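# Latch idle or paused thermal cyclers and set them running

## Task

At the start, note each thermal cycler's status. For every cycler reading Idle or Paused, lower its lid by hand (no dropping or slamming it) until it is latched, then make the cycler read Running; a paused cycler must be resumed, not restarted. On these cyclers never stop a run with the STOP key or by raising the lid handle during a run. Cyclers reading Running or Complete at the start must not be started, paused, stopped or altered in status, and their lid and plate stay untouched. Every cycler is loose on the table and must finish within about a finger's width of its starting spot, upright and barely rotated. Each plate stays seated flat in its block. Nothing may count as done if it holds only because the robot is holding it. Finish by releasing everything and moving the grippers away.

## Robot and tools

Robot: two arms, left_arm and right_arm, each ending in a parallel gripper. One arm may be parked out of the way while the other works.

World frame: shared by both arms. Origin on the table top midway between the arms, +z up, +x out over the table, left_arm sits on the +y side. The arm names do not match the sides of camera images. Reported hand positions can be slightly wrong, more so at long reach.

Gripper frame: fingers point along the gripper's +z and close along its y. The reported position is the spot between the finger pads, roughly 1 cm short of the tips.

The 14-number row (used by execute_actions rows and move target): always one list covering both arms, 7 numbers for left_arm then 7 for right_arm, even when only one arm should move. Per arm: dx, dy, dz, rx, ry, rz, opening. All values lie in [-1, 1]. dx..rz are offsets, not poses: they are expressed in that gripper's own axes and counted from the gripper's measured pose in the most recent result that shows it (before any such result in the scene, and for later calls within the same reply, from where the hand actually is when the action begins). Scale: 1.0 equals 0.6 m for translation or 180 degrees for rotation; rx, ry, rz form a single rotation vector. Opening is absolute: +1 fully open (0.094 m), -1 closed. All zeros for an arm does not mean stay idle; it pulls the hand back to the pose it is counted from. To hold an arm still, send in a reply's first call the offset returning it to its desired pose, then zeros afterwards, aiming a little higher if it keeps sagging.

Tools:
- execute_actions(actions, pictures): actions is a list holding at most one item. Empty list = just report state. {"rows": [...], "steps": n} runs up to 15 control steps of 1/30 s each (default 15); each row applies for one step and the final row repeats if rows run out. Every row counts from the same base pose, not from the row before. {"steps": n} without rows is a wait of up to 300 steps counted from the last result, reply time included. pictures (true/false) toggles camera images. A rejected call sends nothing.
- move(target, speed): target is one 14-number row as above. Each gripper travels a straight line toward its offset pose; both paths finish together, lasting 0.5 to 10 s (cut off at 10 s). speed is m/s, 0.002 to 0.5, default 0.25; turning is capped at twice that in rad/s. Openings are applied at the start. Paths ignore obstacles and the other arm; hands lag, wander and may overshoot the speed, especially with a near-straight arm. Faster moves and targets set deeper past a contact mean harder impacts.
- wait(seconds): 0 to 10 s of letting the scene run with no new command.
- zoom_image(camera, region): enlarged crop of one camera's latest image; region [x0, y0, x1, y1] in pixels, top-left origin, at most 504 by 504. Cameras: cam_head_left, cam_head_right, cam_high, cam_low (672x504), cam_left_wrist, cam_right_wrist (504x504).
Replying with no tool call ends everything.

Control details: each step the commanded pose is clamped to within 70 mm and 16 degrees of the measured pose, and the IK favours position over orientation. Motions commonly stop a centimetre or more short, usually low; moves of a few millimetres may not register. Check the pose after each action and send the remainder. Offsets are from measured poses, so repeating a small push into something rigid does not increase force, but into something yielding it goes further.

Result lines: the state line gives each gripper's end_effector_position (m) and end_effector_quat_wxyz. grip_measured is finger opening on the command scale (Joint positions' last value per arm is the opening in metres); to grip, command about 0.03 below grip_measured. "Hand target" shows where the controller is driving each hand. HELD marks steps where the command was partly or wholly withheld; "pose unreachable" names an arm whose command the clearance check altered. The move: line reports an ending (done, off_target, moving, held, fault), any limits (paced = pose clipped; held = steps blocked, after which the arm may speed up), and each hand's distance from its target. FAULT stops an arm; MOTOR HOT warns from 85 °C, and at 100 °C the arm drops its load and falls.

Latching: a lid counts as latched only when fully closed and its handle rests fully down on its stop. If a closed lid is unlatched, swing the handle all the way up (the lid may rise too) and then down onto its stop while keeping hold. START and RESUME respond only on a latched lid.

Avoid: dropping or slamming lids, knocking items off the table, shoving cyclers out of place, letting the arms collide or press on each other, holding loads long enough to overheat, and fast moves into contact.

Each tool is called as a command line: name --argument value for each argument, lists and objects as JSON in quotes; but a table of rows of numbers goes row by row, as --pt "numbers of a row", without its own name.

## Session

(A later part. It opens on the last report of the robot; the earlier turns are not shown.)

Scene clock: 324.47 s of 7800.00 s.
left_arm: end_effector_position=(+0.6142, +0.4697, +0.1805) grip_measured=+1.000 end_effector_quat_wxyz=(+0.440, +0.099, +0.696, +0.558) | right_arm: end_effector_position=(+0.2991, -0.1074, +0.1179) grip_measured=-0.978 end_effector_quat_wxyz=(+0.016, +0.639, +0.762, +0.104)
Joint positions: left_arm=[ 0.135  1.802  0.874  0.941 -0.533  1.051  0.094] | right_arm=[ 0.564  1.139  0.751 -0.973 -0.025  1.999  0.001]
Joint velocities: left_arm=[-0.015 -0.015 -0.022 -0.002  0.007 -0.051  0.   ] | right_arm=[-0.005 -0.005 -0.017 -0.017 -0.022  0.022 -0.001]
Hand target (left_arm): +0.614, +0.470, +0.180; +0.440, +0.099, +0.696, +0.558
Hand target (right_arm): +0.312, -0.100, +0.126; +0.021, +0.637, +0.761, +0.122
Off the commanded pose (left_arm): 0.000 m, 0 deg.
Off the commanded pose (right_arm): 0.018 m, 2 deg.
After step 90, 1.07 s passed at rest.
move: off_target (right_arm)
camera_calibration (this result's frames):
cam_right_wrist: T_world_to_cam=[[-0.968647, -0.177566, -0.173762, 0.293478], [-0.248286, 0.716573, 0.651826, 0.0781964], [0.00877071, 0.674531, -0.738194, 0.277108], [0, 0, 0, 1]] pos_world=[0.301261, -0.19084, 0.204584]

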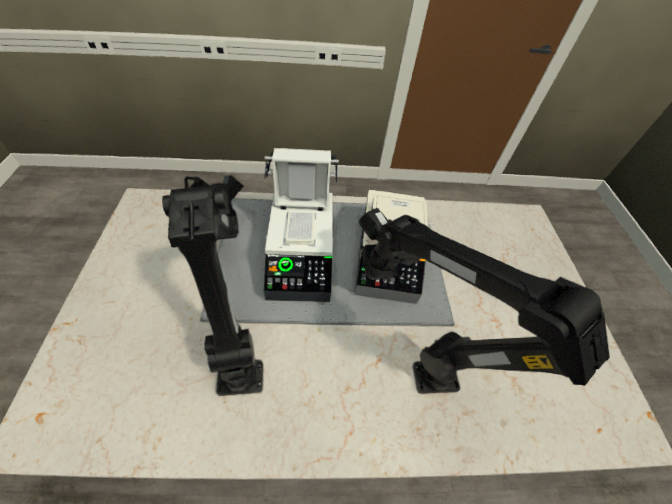

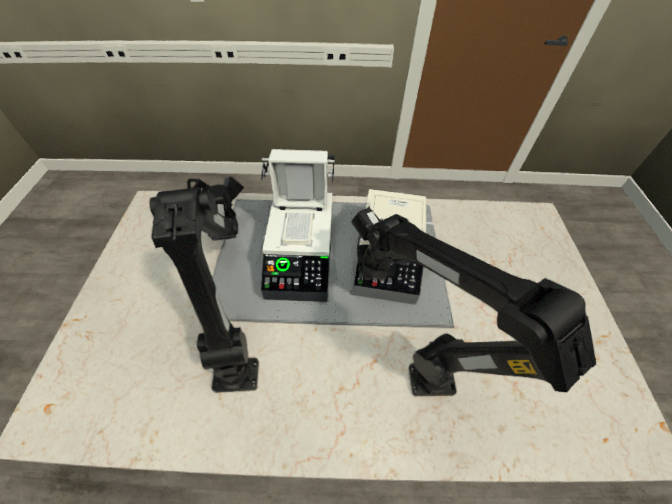

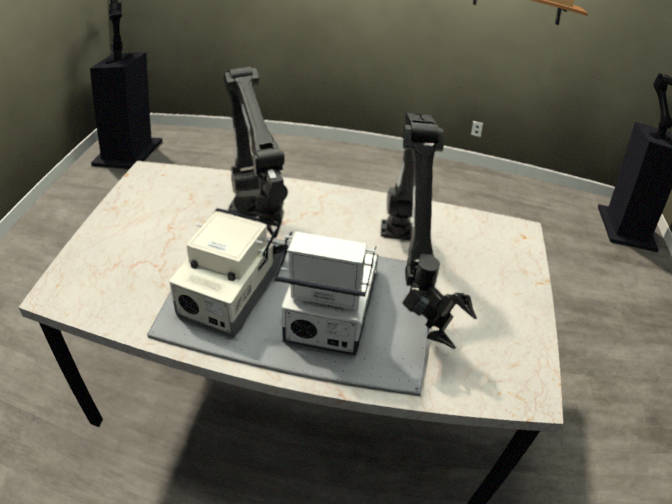

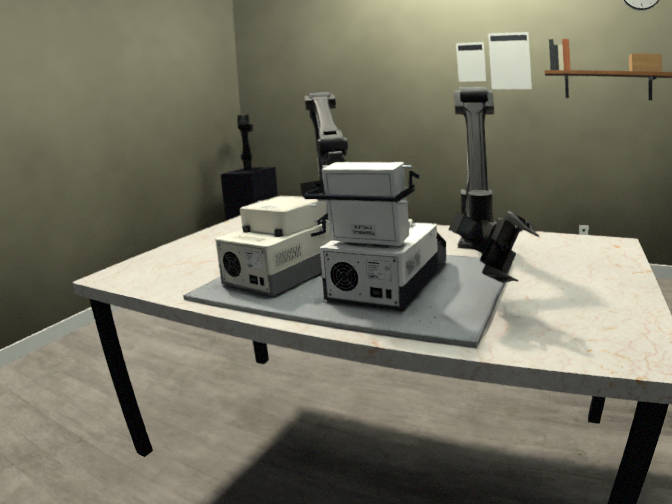

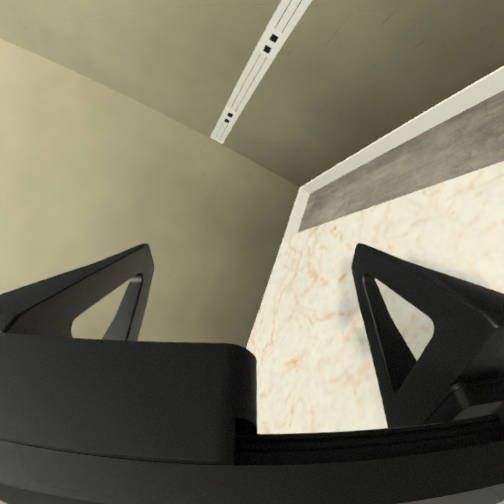

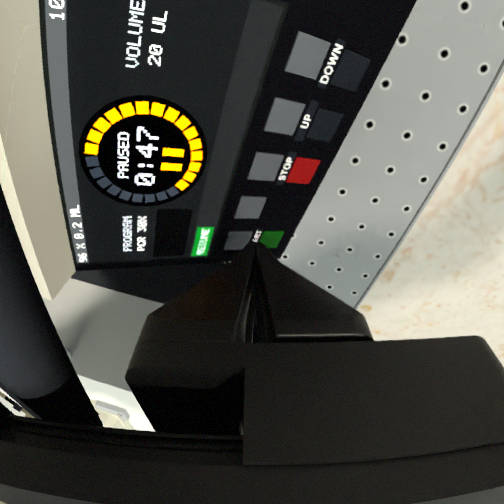

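move --target '[0,0,0,0,0,0,1,0.004,0.018,0.055,0,0,0,-1]' --speed 0.02

Scene clock: 330.20 s of 7800.00 s.
left_arm: end_effector_position=(+0.6142, +0.4697, +0.1805) grip_measured=+1.000 end_effector_quat_wxyz=(+0.440, +0.099, +0.696, +0.558) | right_arm: end_effector_position=(+0.3013, -0.1062, +0.1146) grip_measured=-0.978 end_effector_quat_wxyz=(+0.017, +0.649, +0.754, +0.106)
Joint positions: left_arm=[ 0.135  1.802  0.874  0.941 -0.533  1.051  0.094] | right_arm=[ 0.565  1.148  0.747 -0.957 -0.021  2.027  0.001]
Joint velocities: left_arm=[ 0.005 -0.015 -0.002 -0.002 -0.022 -0.007  0.   ] | right_arm=[-0.024 -0.015  0.007 -0.007  0.007  0.022  0.   ]
Hand target (left_arm): +0.614, +0.470, +0.180; +0.440, +0.099, +0.696, +0.558
Hand target (right_arm): +0.311, -0.100, +0.090; +0.016, +0.639, +0.762, +0.104
Off the commanded pose (left_arm): 0.000 m, 0 deg.
Off the commanded pose (right_arm): 0.031 m, 2 deg.
After step 90, 0.77 s passed at rest.
move: off_target (right_arm)
camera_calibration (this result's frames):
cam_right_wrist: T_world_to_cam=[[-0.972803, -0.151267, -0.175419, 0.299455], [-0.229991, 0.720779, 0.653897, 0.074736], [0.0275251, 0.676458, -0.735967, 0.268191], [0, 0, 0, 1]] pos_world=[0.301118, -0.18999, 0.20104]

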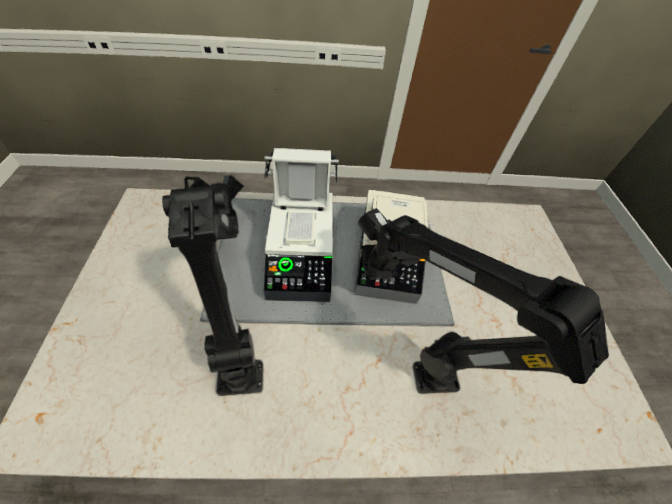

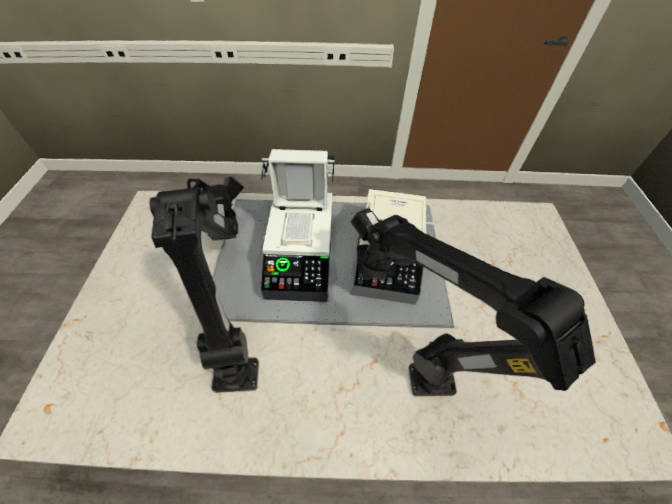

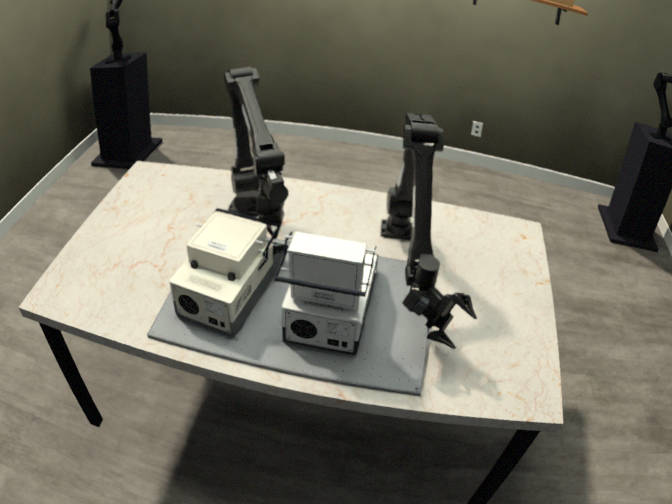

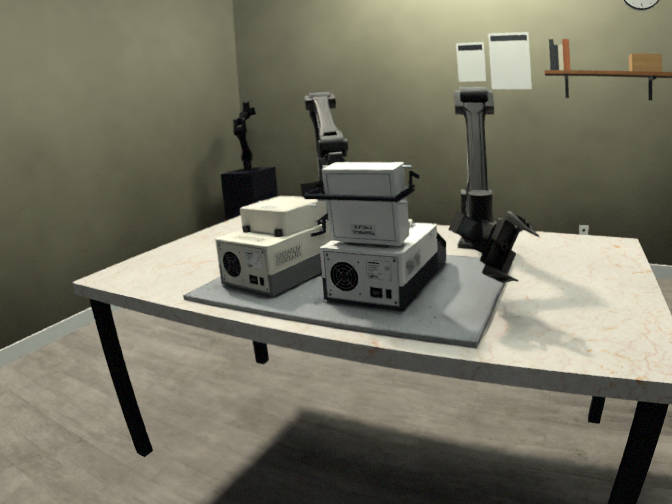

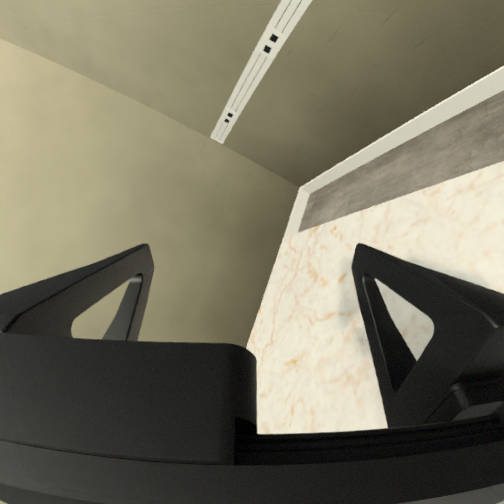

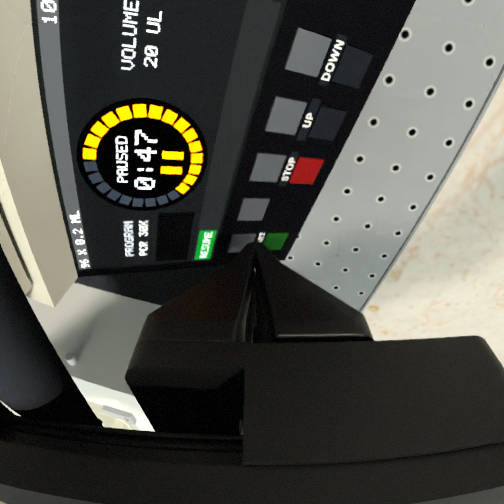

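move --target '[0,0,0,0,0,0,1,0,-0.02,-0.05,-0.14,0,0,-1]' --speed 0.04

Scene clock: 345.80 s of 7800.00 s.
left_arm: end_effector_position=(+0.6142, +0.4697, +0.1805) grip_measured=+1.000 end_effector_quat_wxyz=(+0.440, +0.099, +0.696, +0.558) | right_arm: end_effector_position=(+0.2840, -0.1170, +0.1392) grip_measured=-0.978 end_effector_quat_wxyz=(+0.152, +0.620, +0.726, +0.257)
Joint positions: left_arm=[ 0.135  1.802  0.874  0.941 -0.533  1.051  0.094] | right_arm=[ 0.707  0.825  0.528 -0.709  0.231  2.089  0.001]
Joint velocities: left_arm=[-0.005  0.015  0.007  0.002 -0.037 -0.037  0.   ] | right_arm=[-0.015  0.005  0.002  0.017 -0.022  0.066 -0.   ]
Hand target (left_arm): +0.614, +0.470, +0.180; +0.440, +0.099, +0.696, +0.558
Hand target (right_arm): +0.285, -0.113, +0.142; +0.152, +0.621, +0.720, +0.271
Off the commanded pose (left_arm): 0.000 m, 0 deg.
Off the commanded pose (right_arm): 0.006 m, 2 deg.
joint sent to its limit (right arm) — the command would take joint 6 (wrist roll) past its upper limit, so that joint was sent only as far as its limit.
After step 90, 6.87 s passed at rest.
move: done
camera_calibration (this result's frames):
cam_right_wrist: T_world_to_cam=[[-0.822945, -0.115836, -0.556187, 0.299916], [-0.468998, 0.691029, 0.550019, 0.141318], [0.32063, 0.713485, -0.623005, 0.199427], [0, 0, 0, 1]] pos_world=[0.24915, -0.205202, 0.213326]

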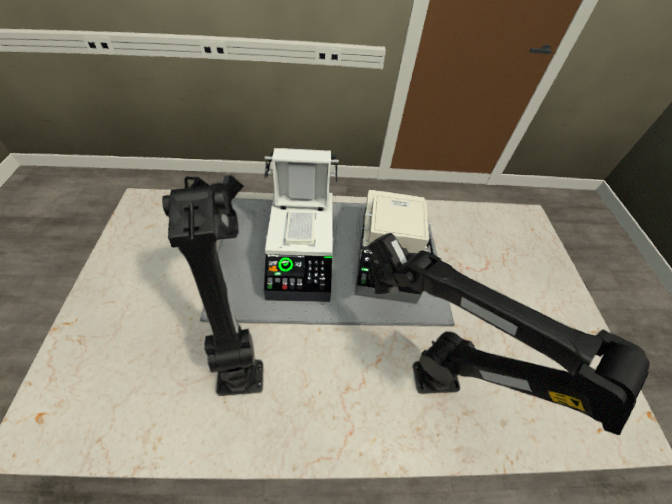

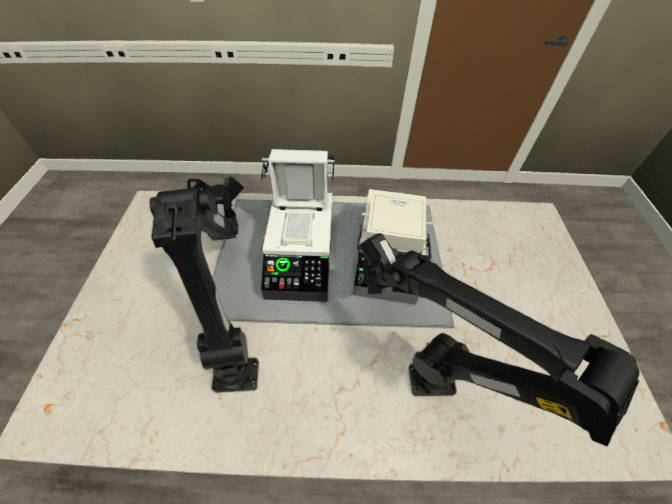

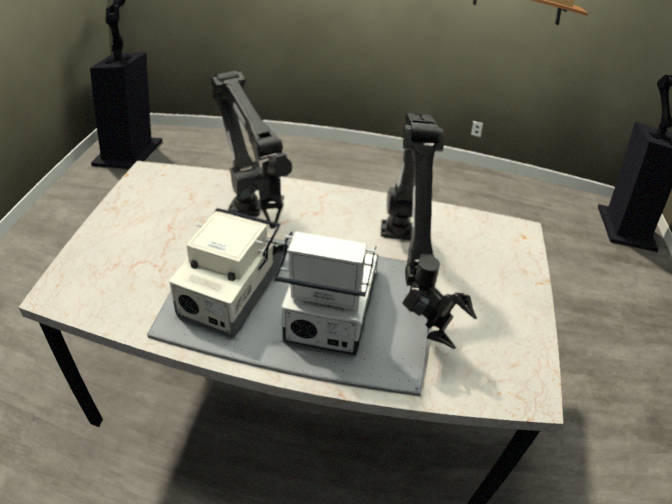

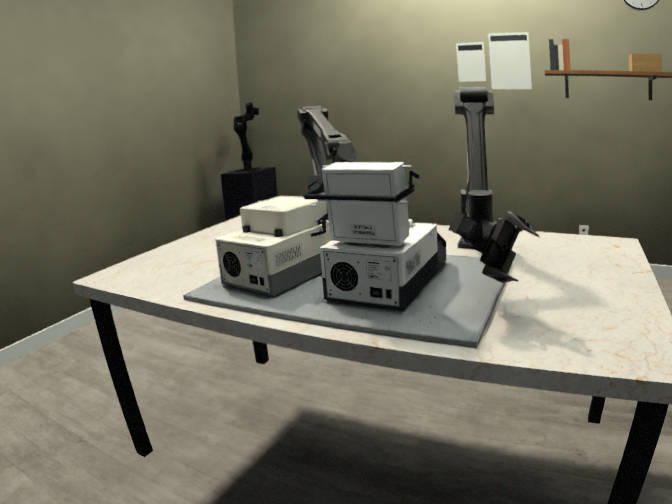

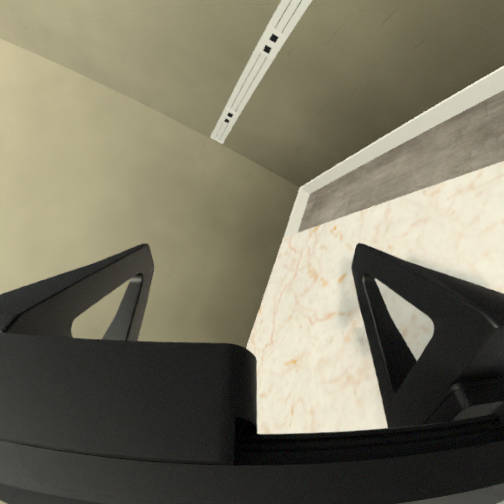

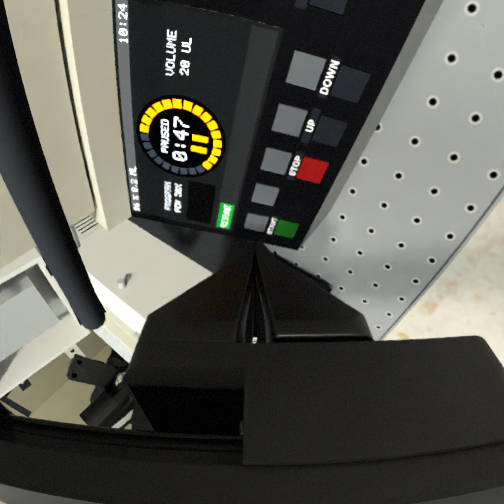

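move --target '[0,0,0,0,0,0,1,0.012,-0.003,0.09,0,0,0,-1]' --speed 0.025

Scene clock: 353.97 s of 7800.00 s.
left_arm: end_effector_position=(+0.6142, +0.4697, +0.1805) grip_measured=+1.000 end_effector_quat_wxyz=(+0.440, +0.099, +0.696, +0.558) | right_arm: end_effector_position=(+0.3053, -0.0990, +0.1024) grip_measured=-0.978 end_effector_quat_wxyz=(+0.149, +0.621, +0.724, +0.259)
Joint positions: left_arm=[ 0.135  1.802  0.874  0.941 -0.533  1.051  0.094] | right_arm=[ 0.699  0.985  0.501 -0.518  0.223  2.089  0.001]
Joint velocities: left_arm=[-0.015  0.005  0.007  0.002 -0.037 -0.037  0.   ] | right_arm=[-0.015 -0.015 -0.012 -0.042 -0.066 -0.022 -0.   ]
Hand target (left_arm): +0.614, +0.470, +0.180; +0.440, +0.099, +0.696, +0.558
Hand target (right_arm): +0.309, -0.100, +0.095; +0.152, +0.620, +0.726, +0.256
Off the commanded pose (left_arm): 0.000 m, 0 deg.
Off the commanded pose (right_arm): 0.009 m, 0 deg.
After step 90, 2.77 s passed at rest.
move: done
camera_calibration (this result's frames):
cam_right_wrist: T_world_to_cam=[[-0.824148, -0.109169, -0.555754, 0.300056], [-0.465981, 0.688452, 0.555784, 0.157335], [0.321936, 0.717019, -0.618257, 0.156243], [0, 0, 0, 1]] pos_world=[0.270305, -0.187589, 0.175911]

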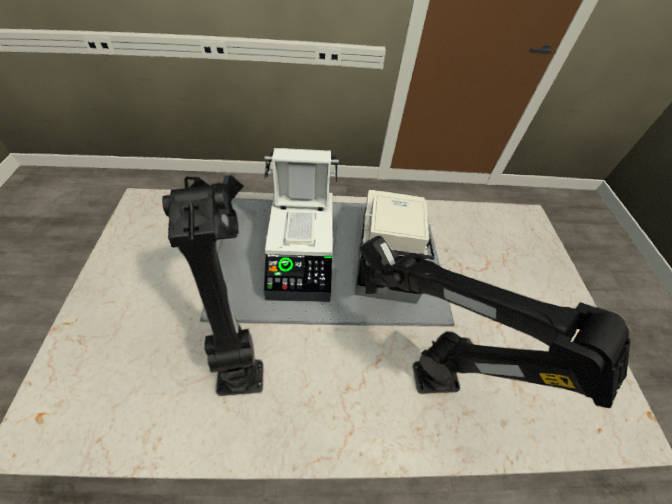

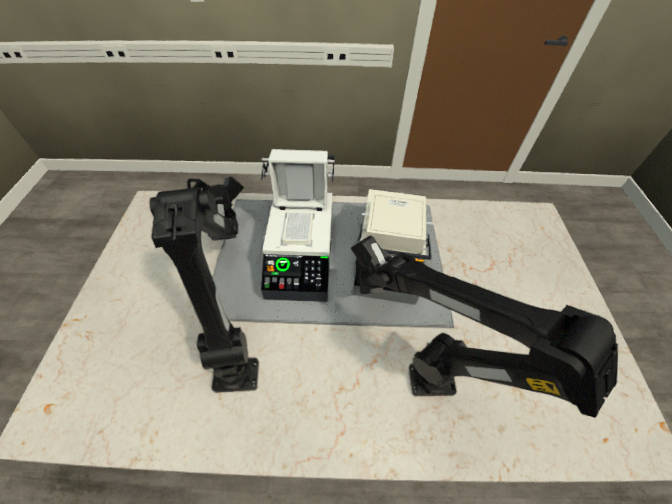

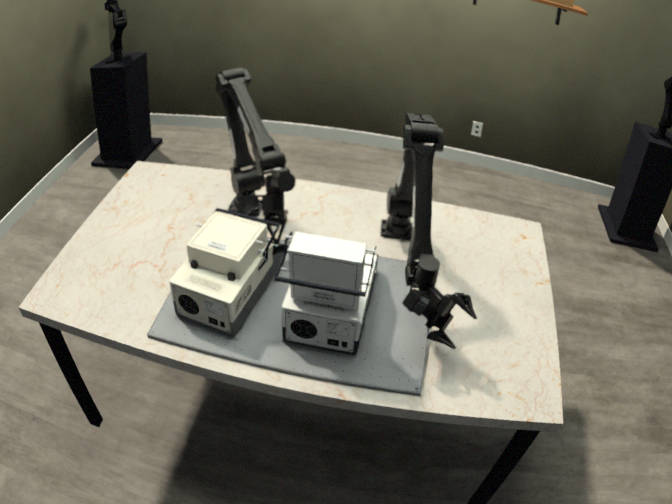

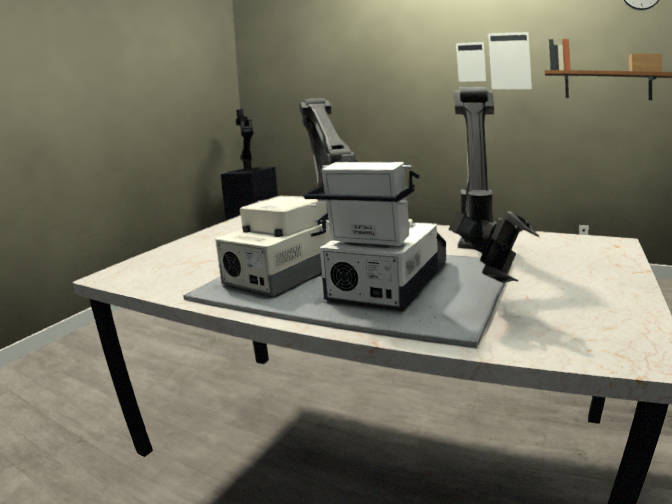

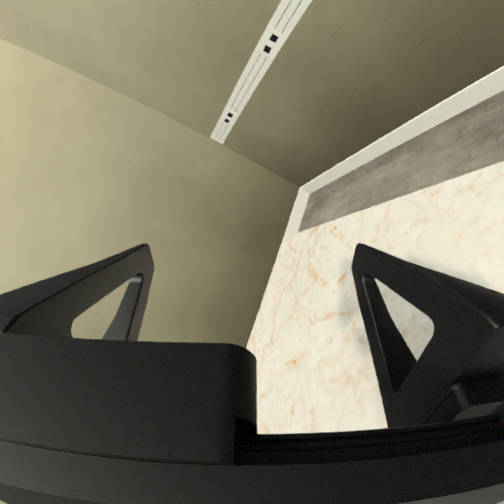

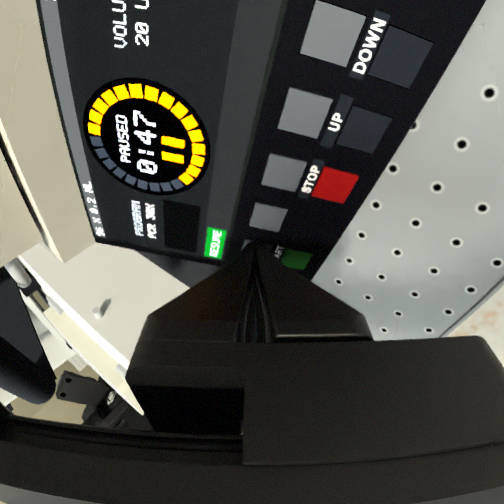

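Reached lower now, tip over the key. Press further.

move --target '[0,0,0,0,0,0,1,-0.003,-0.02,0.045,0,0,0,-1]' --speed 0.02

move --target '[0,0,0,0,0,0,1,0,0,-0.1,0,0,0,-1]' --speed 0.05

Scene clock: 359.73 s of 7800.00 s.
left_arm: end_effector_position=(+0.6142, +0.4697, +0.1805) grip_measured=+1.000 end_effector_quat_wxyz=(+0.440, +0.099, +0.696, +0.558) | right_arm: end_effector_position=(+0.3079, -0.0931, +0.1017) grip_measured=-0.978 end_effector_quat_wxyz=(+0.149, +0.617, +0.721, +0.278)
Joint positions: left_arm=[ 0.135  1.802  0.874  0.941 -0.533  1.051  0.094] | right_arm=[ 0.705  0.988  0.485 -0.459  0.22   2.089  0.001]
Joint velocities: left_arm=[-0.015 -0.005  0.002 -0.002  0.051 -0.037  0.   ] | right_arm=[-0.015  0.005 -0.007  0.007  0.051 -0.037  0.001]
Hand target (left_arm): +0.614, +0.470, +0.180; +0.440, +0.099, +0.696, +0.558
Hand target (right_arm): +0.307, -0.098, +0.076; +0.149, +0.622, +0.724, +0.259
Off the commanded pose (left_arm): 0.000 m, 0 deg.
Off the commanded pose (right_arm): 0.029 m, 2 deg.
After step 90, 1.07 s passed at rest.
move: off_target (right_arm)
camera_calibration (this result's frames):
cam_right_wrist: T_world_to_cam=[[-0.807562, -0.0987333, -0.581459, 0.300949], [-0.48681, 0.668161, 0.562652, 0.158685], [0.332956, 0.737437, -0.587646, 0.14621], [0, 0, 0, 1]] pos_world=[0.271603, -0.184134, 0.171624]

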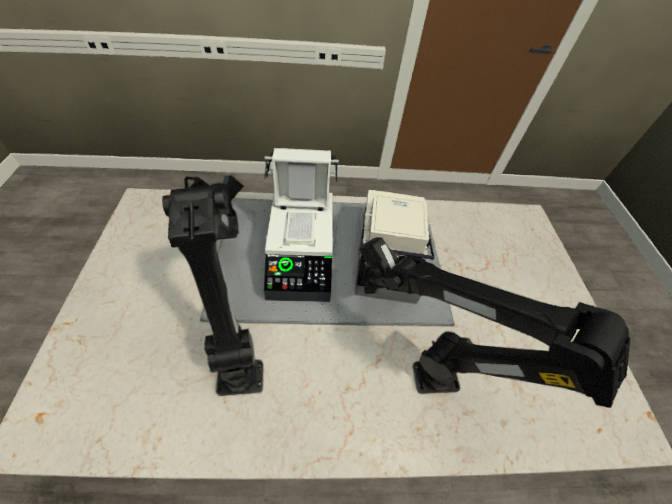

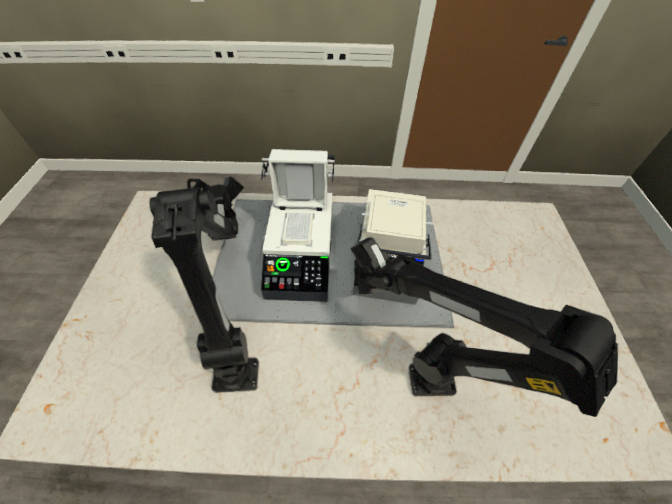

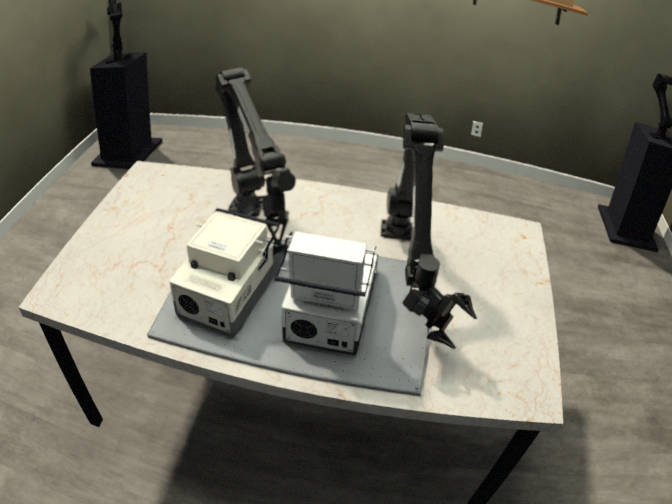

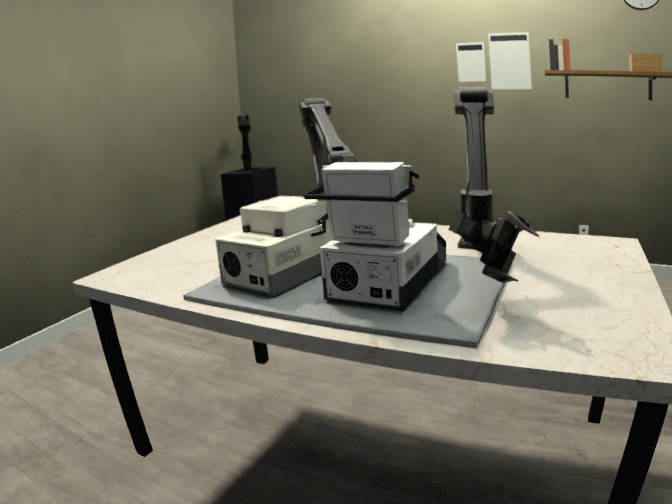

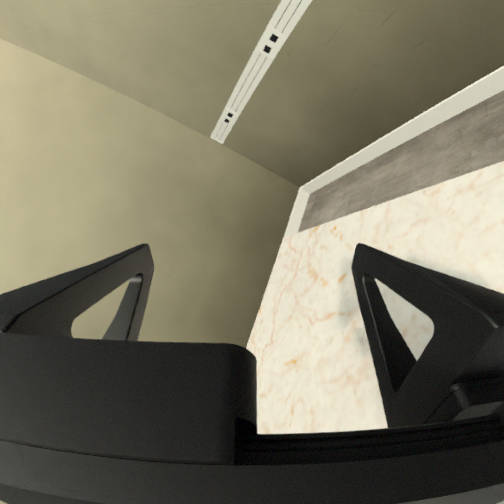

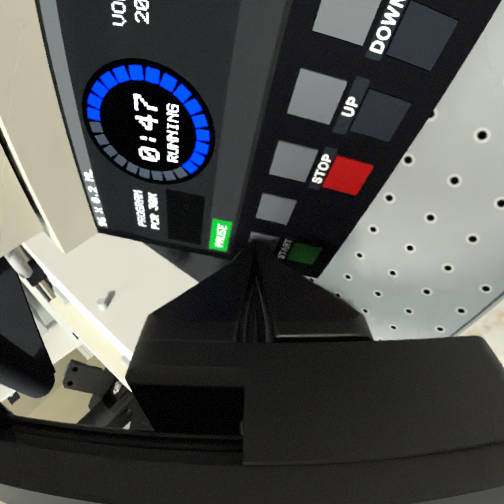

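Scene clock: 361.23 s of 7800.00 s.
left_arm: end_effector_position=(+0.6142, +0.4697, +0.1805) grip_measured=+1.000 end_effector_quat_wxyz=(+0.440, +0.099, +0.696, +0.558) | right_arm: end_effector_position=(+0.2713, -0.1145, +0.1315) grip_measured=-0.978 end_effector_quat_wxyz=(+0.147, +0.607, +0.734, +0.268)
Joint positions: left_arm=[ 0.135  1.802  0.874  0.941 -0.533  1.051  0.094] | right_arm=[ 0.739  0.787  0.485 -0.685  0.227  2.089  0.001]
Joint velocities: left_arm=[-0.005  0.005 -0.012  0.012 -0.022  0.022  0.   ] | right_arm=[-0.005 -0.005  0.002 -0.007 -0.022 -0.037  0.001]
Hand target (left_arm): +0.614, +0.470, +0.180; +0.440, +0.099, +0.696, +0.558
Hand target (right_arm): +0.275, -0.107, +0.150; +0.146, +0.608, +0.728, +0.281
Off the commanded pose (left_arm): 0.000 m, 0 deg.
Off the commanded pose (right_arm): 0.020 m, 2 deg.
joint sent to its limit (right arm) — the command would take joint 6 (wrist roll) past its upper limit, so that joint was sent only as far as its limit.
move: off_target (right_arm)
camera_calibration (this result's frames):
cam_right_wrist: T_world_to_cam=[[-0.812337, -0.135544, -0.567219, 0.281745], [-0.498687, 0.665705, 0.555111, 0.142334], [0.302359, 0.733802, -0.60837, 0.202324], [0, 0, 0, 1]] pos_world=[0.238677, -0.20503, 0.203888]

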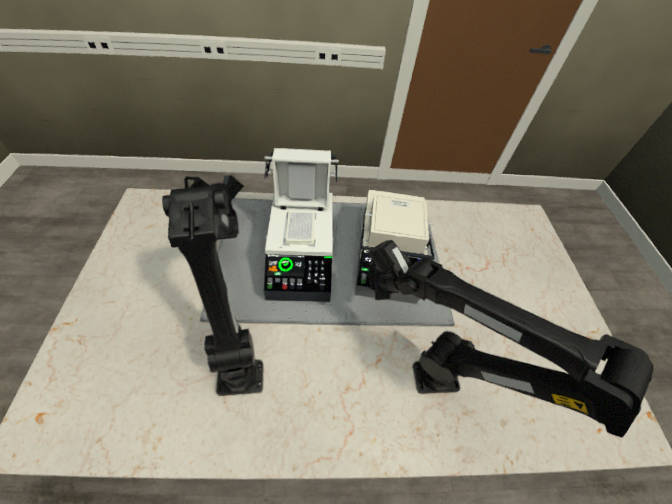

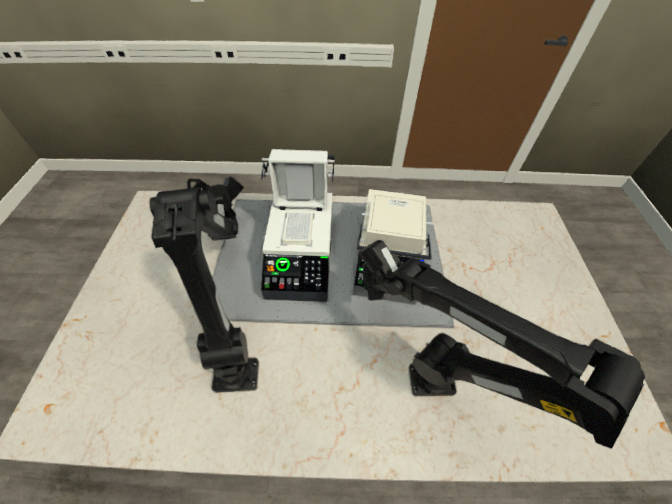

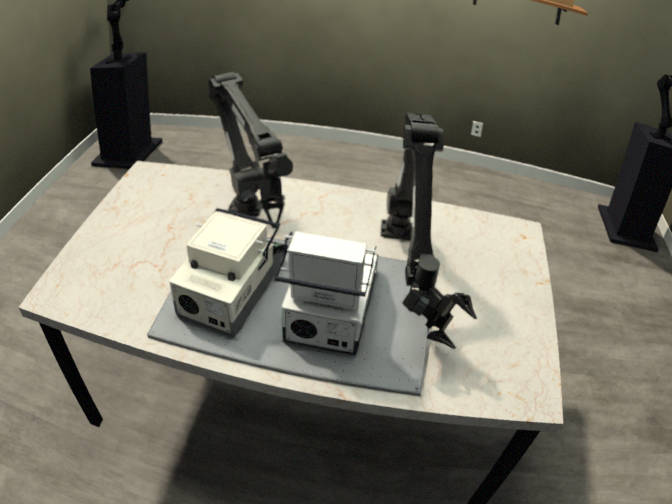

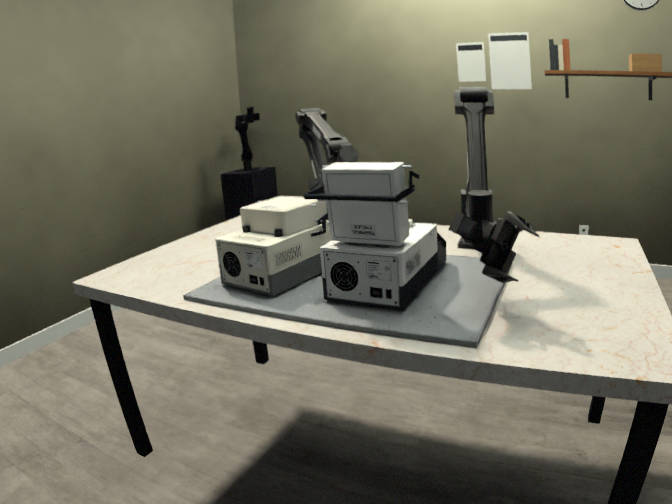

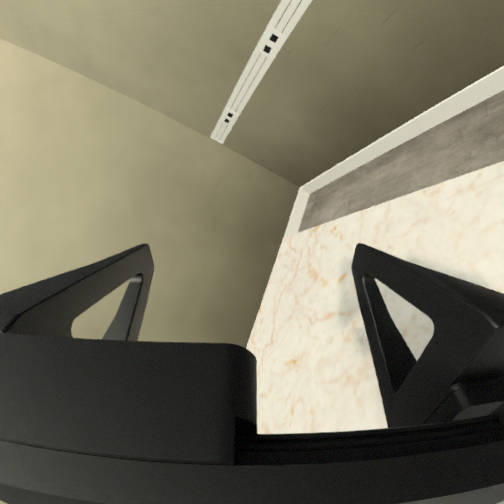

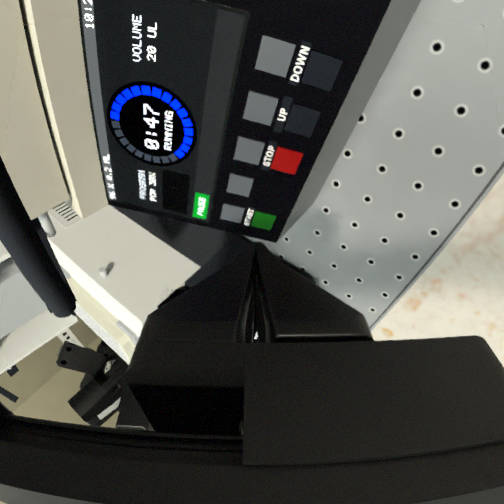

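Running. Move clear.

move --target '[0,0,0,0,0,0,1,-0.25,0.05,-0.12,0,0,0,-1]'

finished_scene --scene 1

Scene clock: 370.13 s of 7800.00 s.
left_arm: end_effector_position=(+0.6142, +0.4697, +0.1805) grip_measured=+1.000 end_effector_quat_wxyz=(+0.440, +0.099, +0.696, +0.558) | right_arm: end_effector_position=(+0.2830, -0.2710, +0.1654) grip_measured=-0.978 end_effector_quat_wxyz=(+0.132, +0.617, +0.732, +0.257)
Joint positions: left_arm=[ 0.135  1.802  0.874  0.941 -0.533  1.051  0.094] | right_arm=[-0.098  0.598  0.525 -0.96  -0.246  1.408  0.001]
Joint velocities: left_arm=[-0.005 -0.015  0.012  0.002 -0.051 -0.022  0.   ] | right_arm=[-0.005 -0.015 -0.017 -0.032 -0.022 -0.007 -0.002]
Hand target (left_arm): +0.614, +0.470, +0.180; +0.440, +0.099, +0.696, +0.558
Hand target (right_arm): +0.291, -0.272, +0.188; +0.144, +0.608, +0.735, +0.264
Off the commanded pose (left_arm): 0.000 m, 0 deg.
Off the commanded pose (right_arm): 0.026 m, 2 deg.
After step 90, 4.47 s passed at rest.
move: off_target (right_arm)
camera_calibration (this result's frames):
cam_right_wrist: T_world_to_cam=[[-0.835758, -0.122159, -0.535337, 0.294225], [-0.467612, 0.669397, 0.577275, 0.222103], [0.287834, 0.732792, -0.616577, 0.33944], [0, 0, 0, 1]] pos_world=[0.252056, -0.361472, 0.238586]

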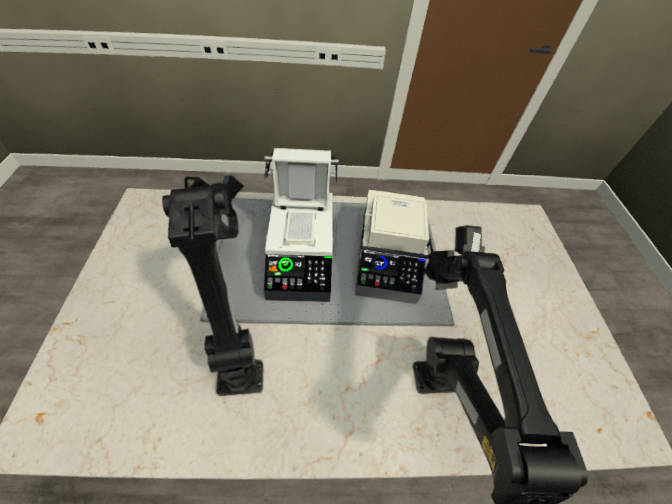

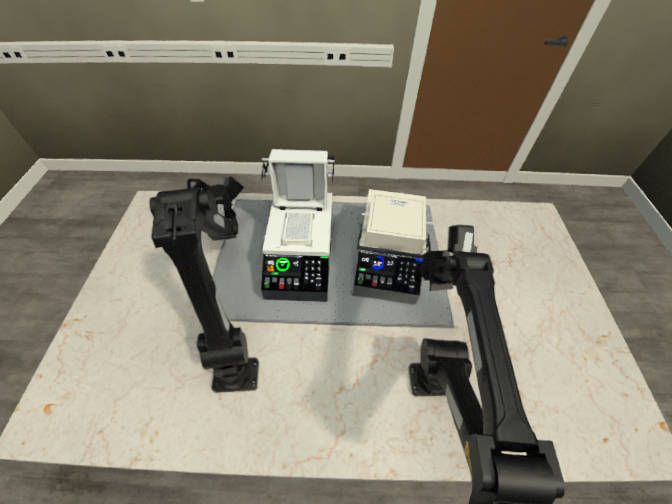

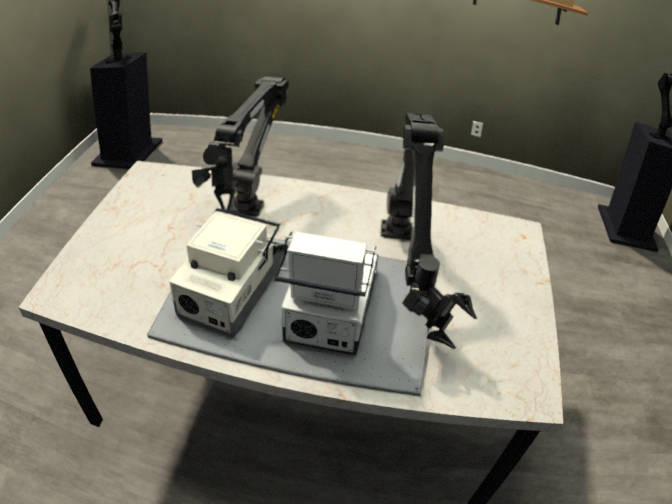

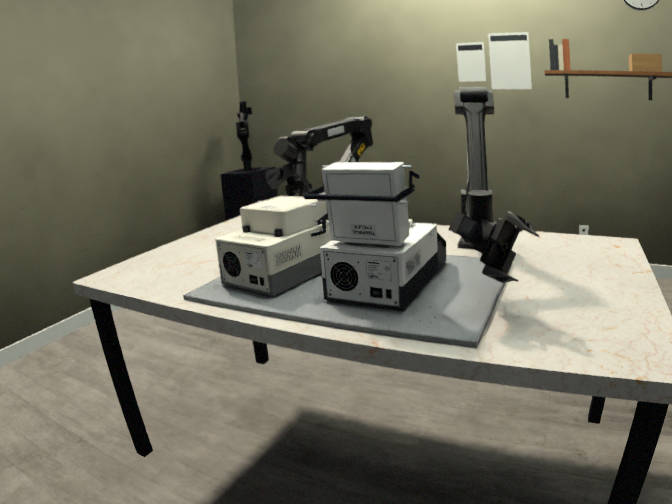

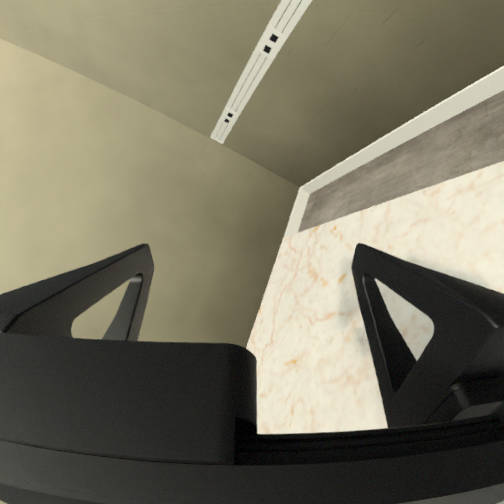

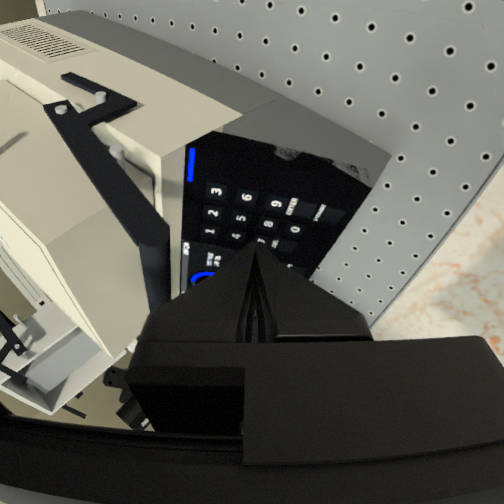

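The scene is finished: the task was done.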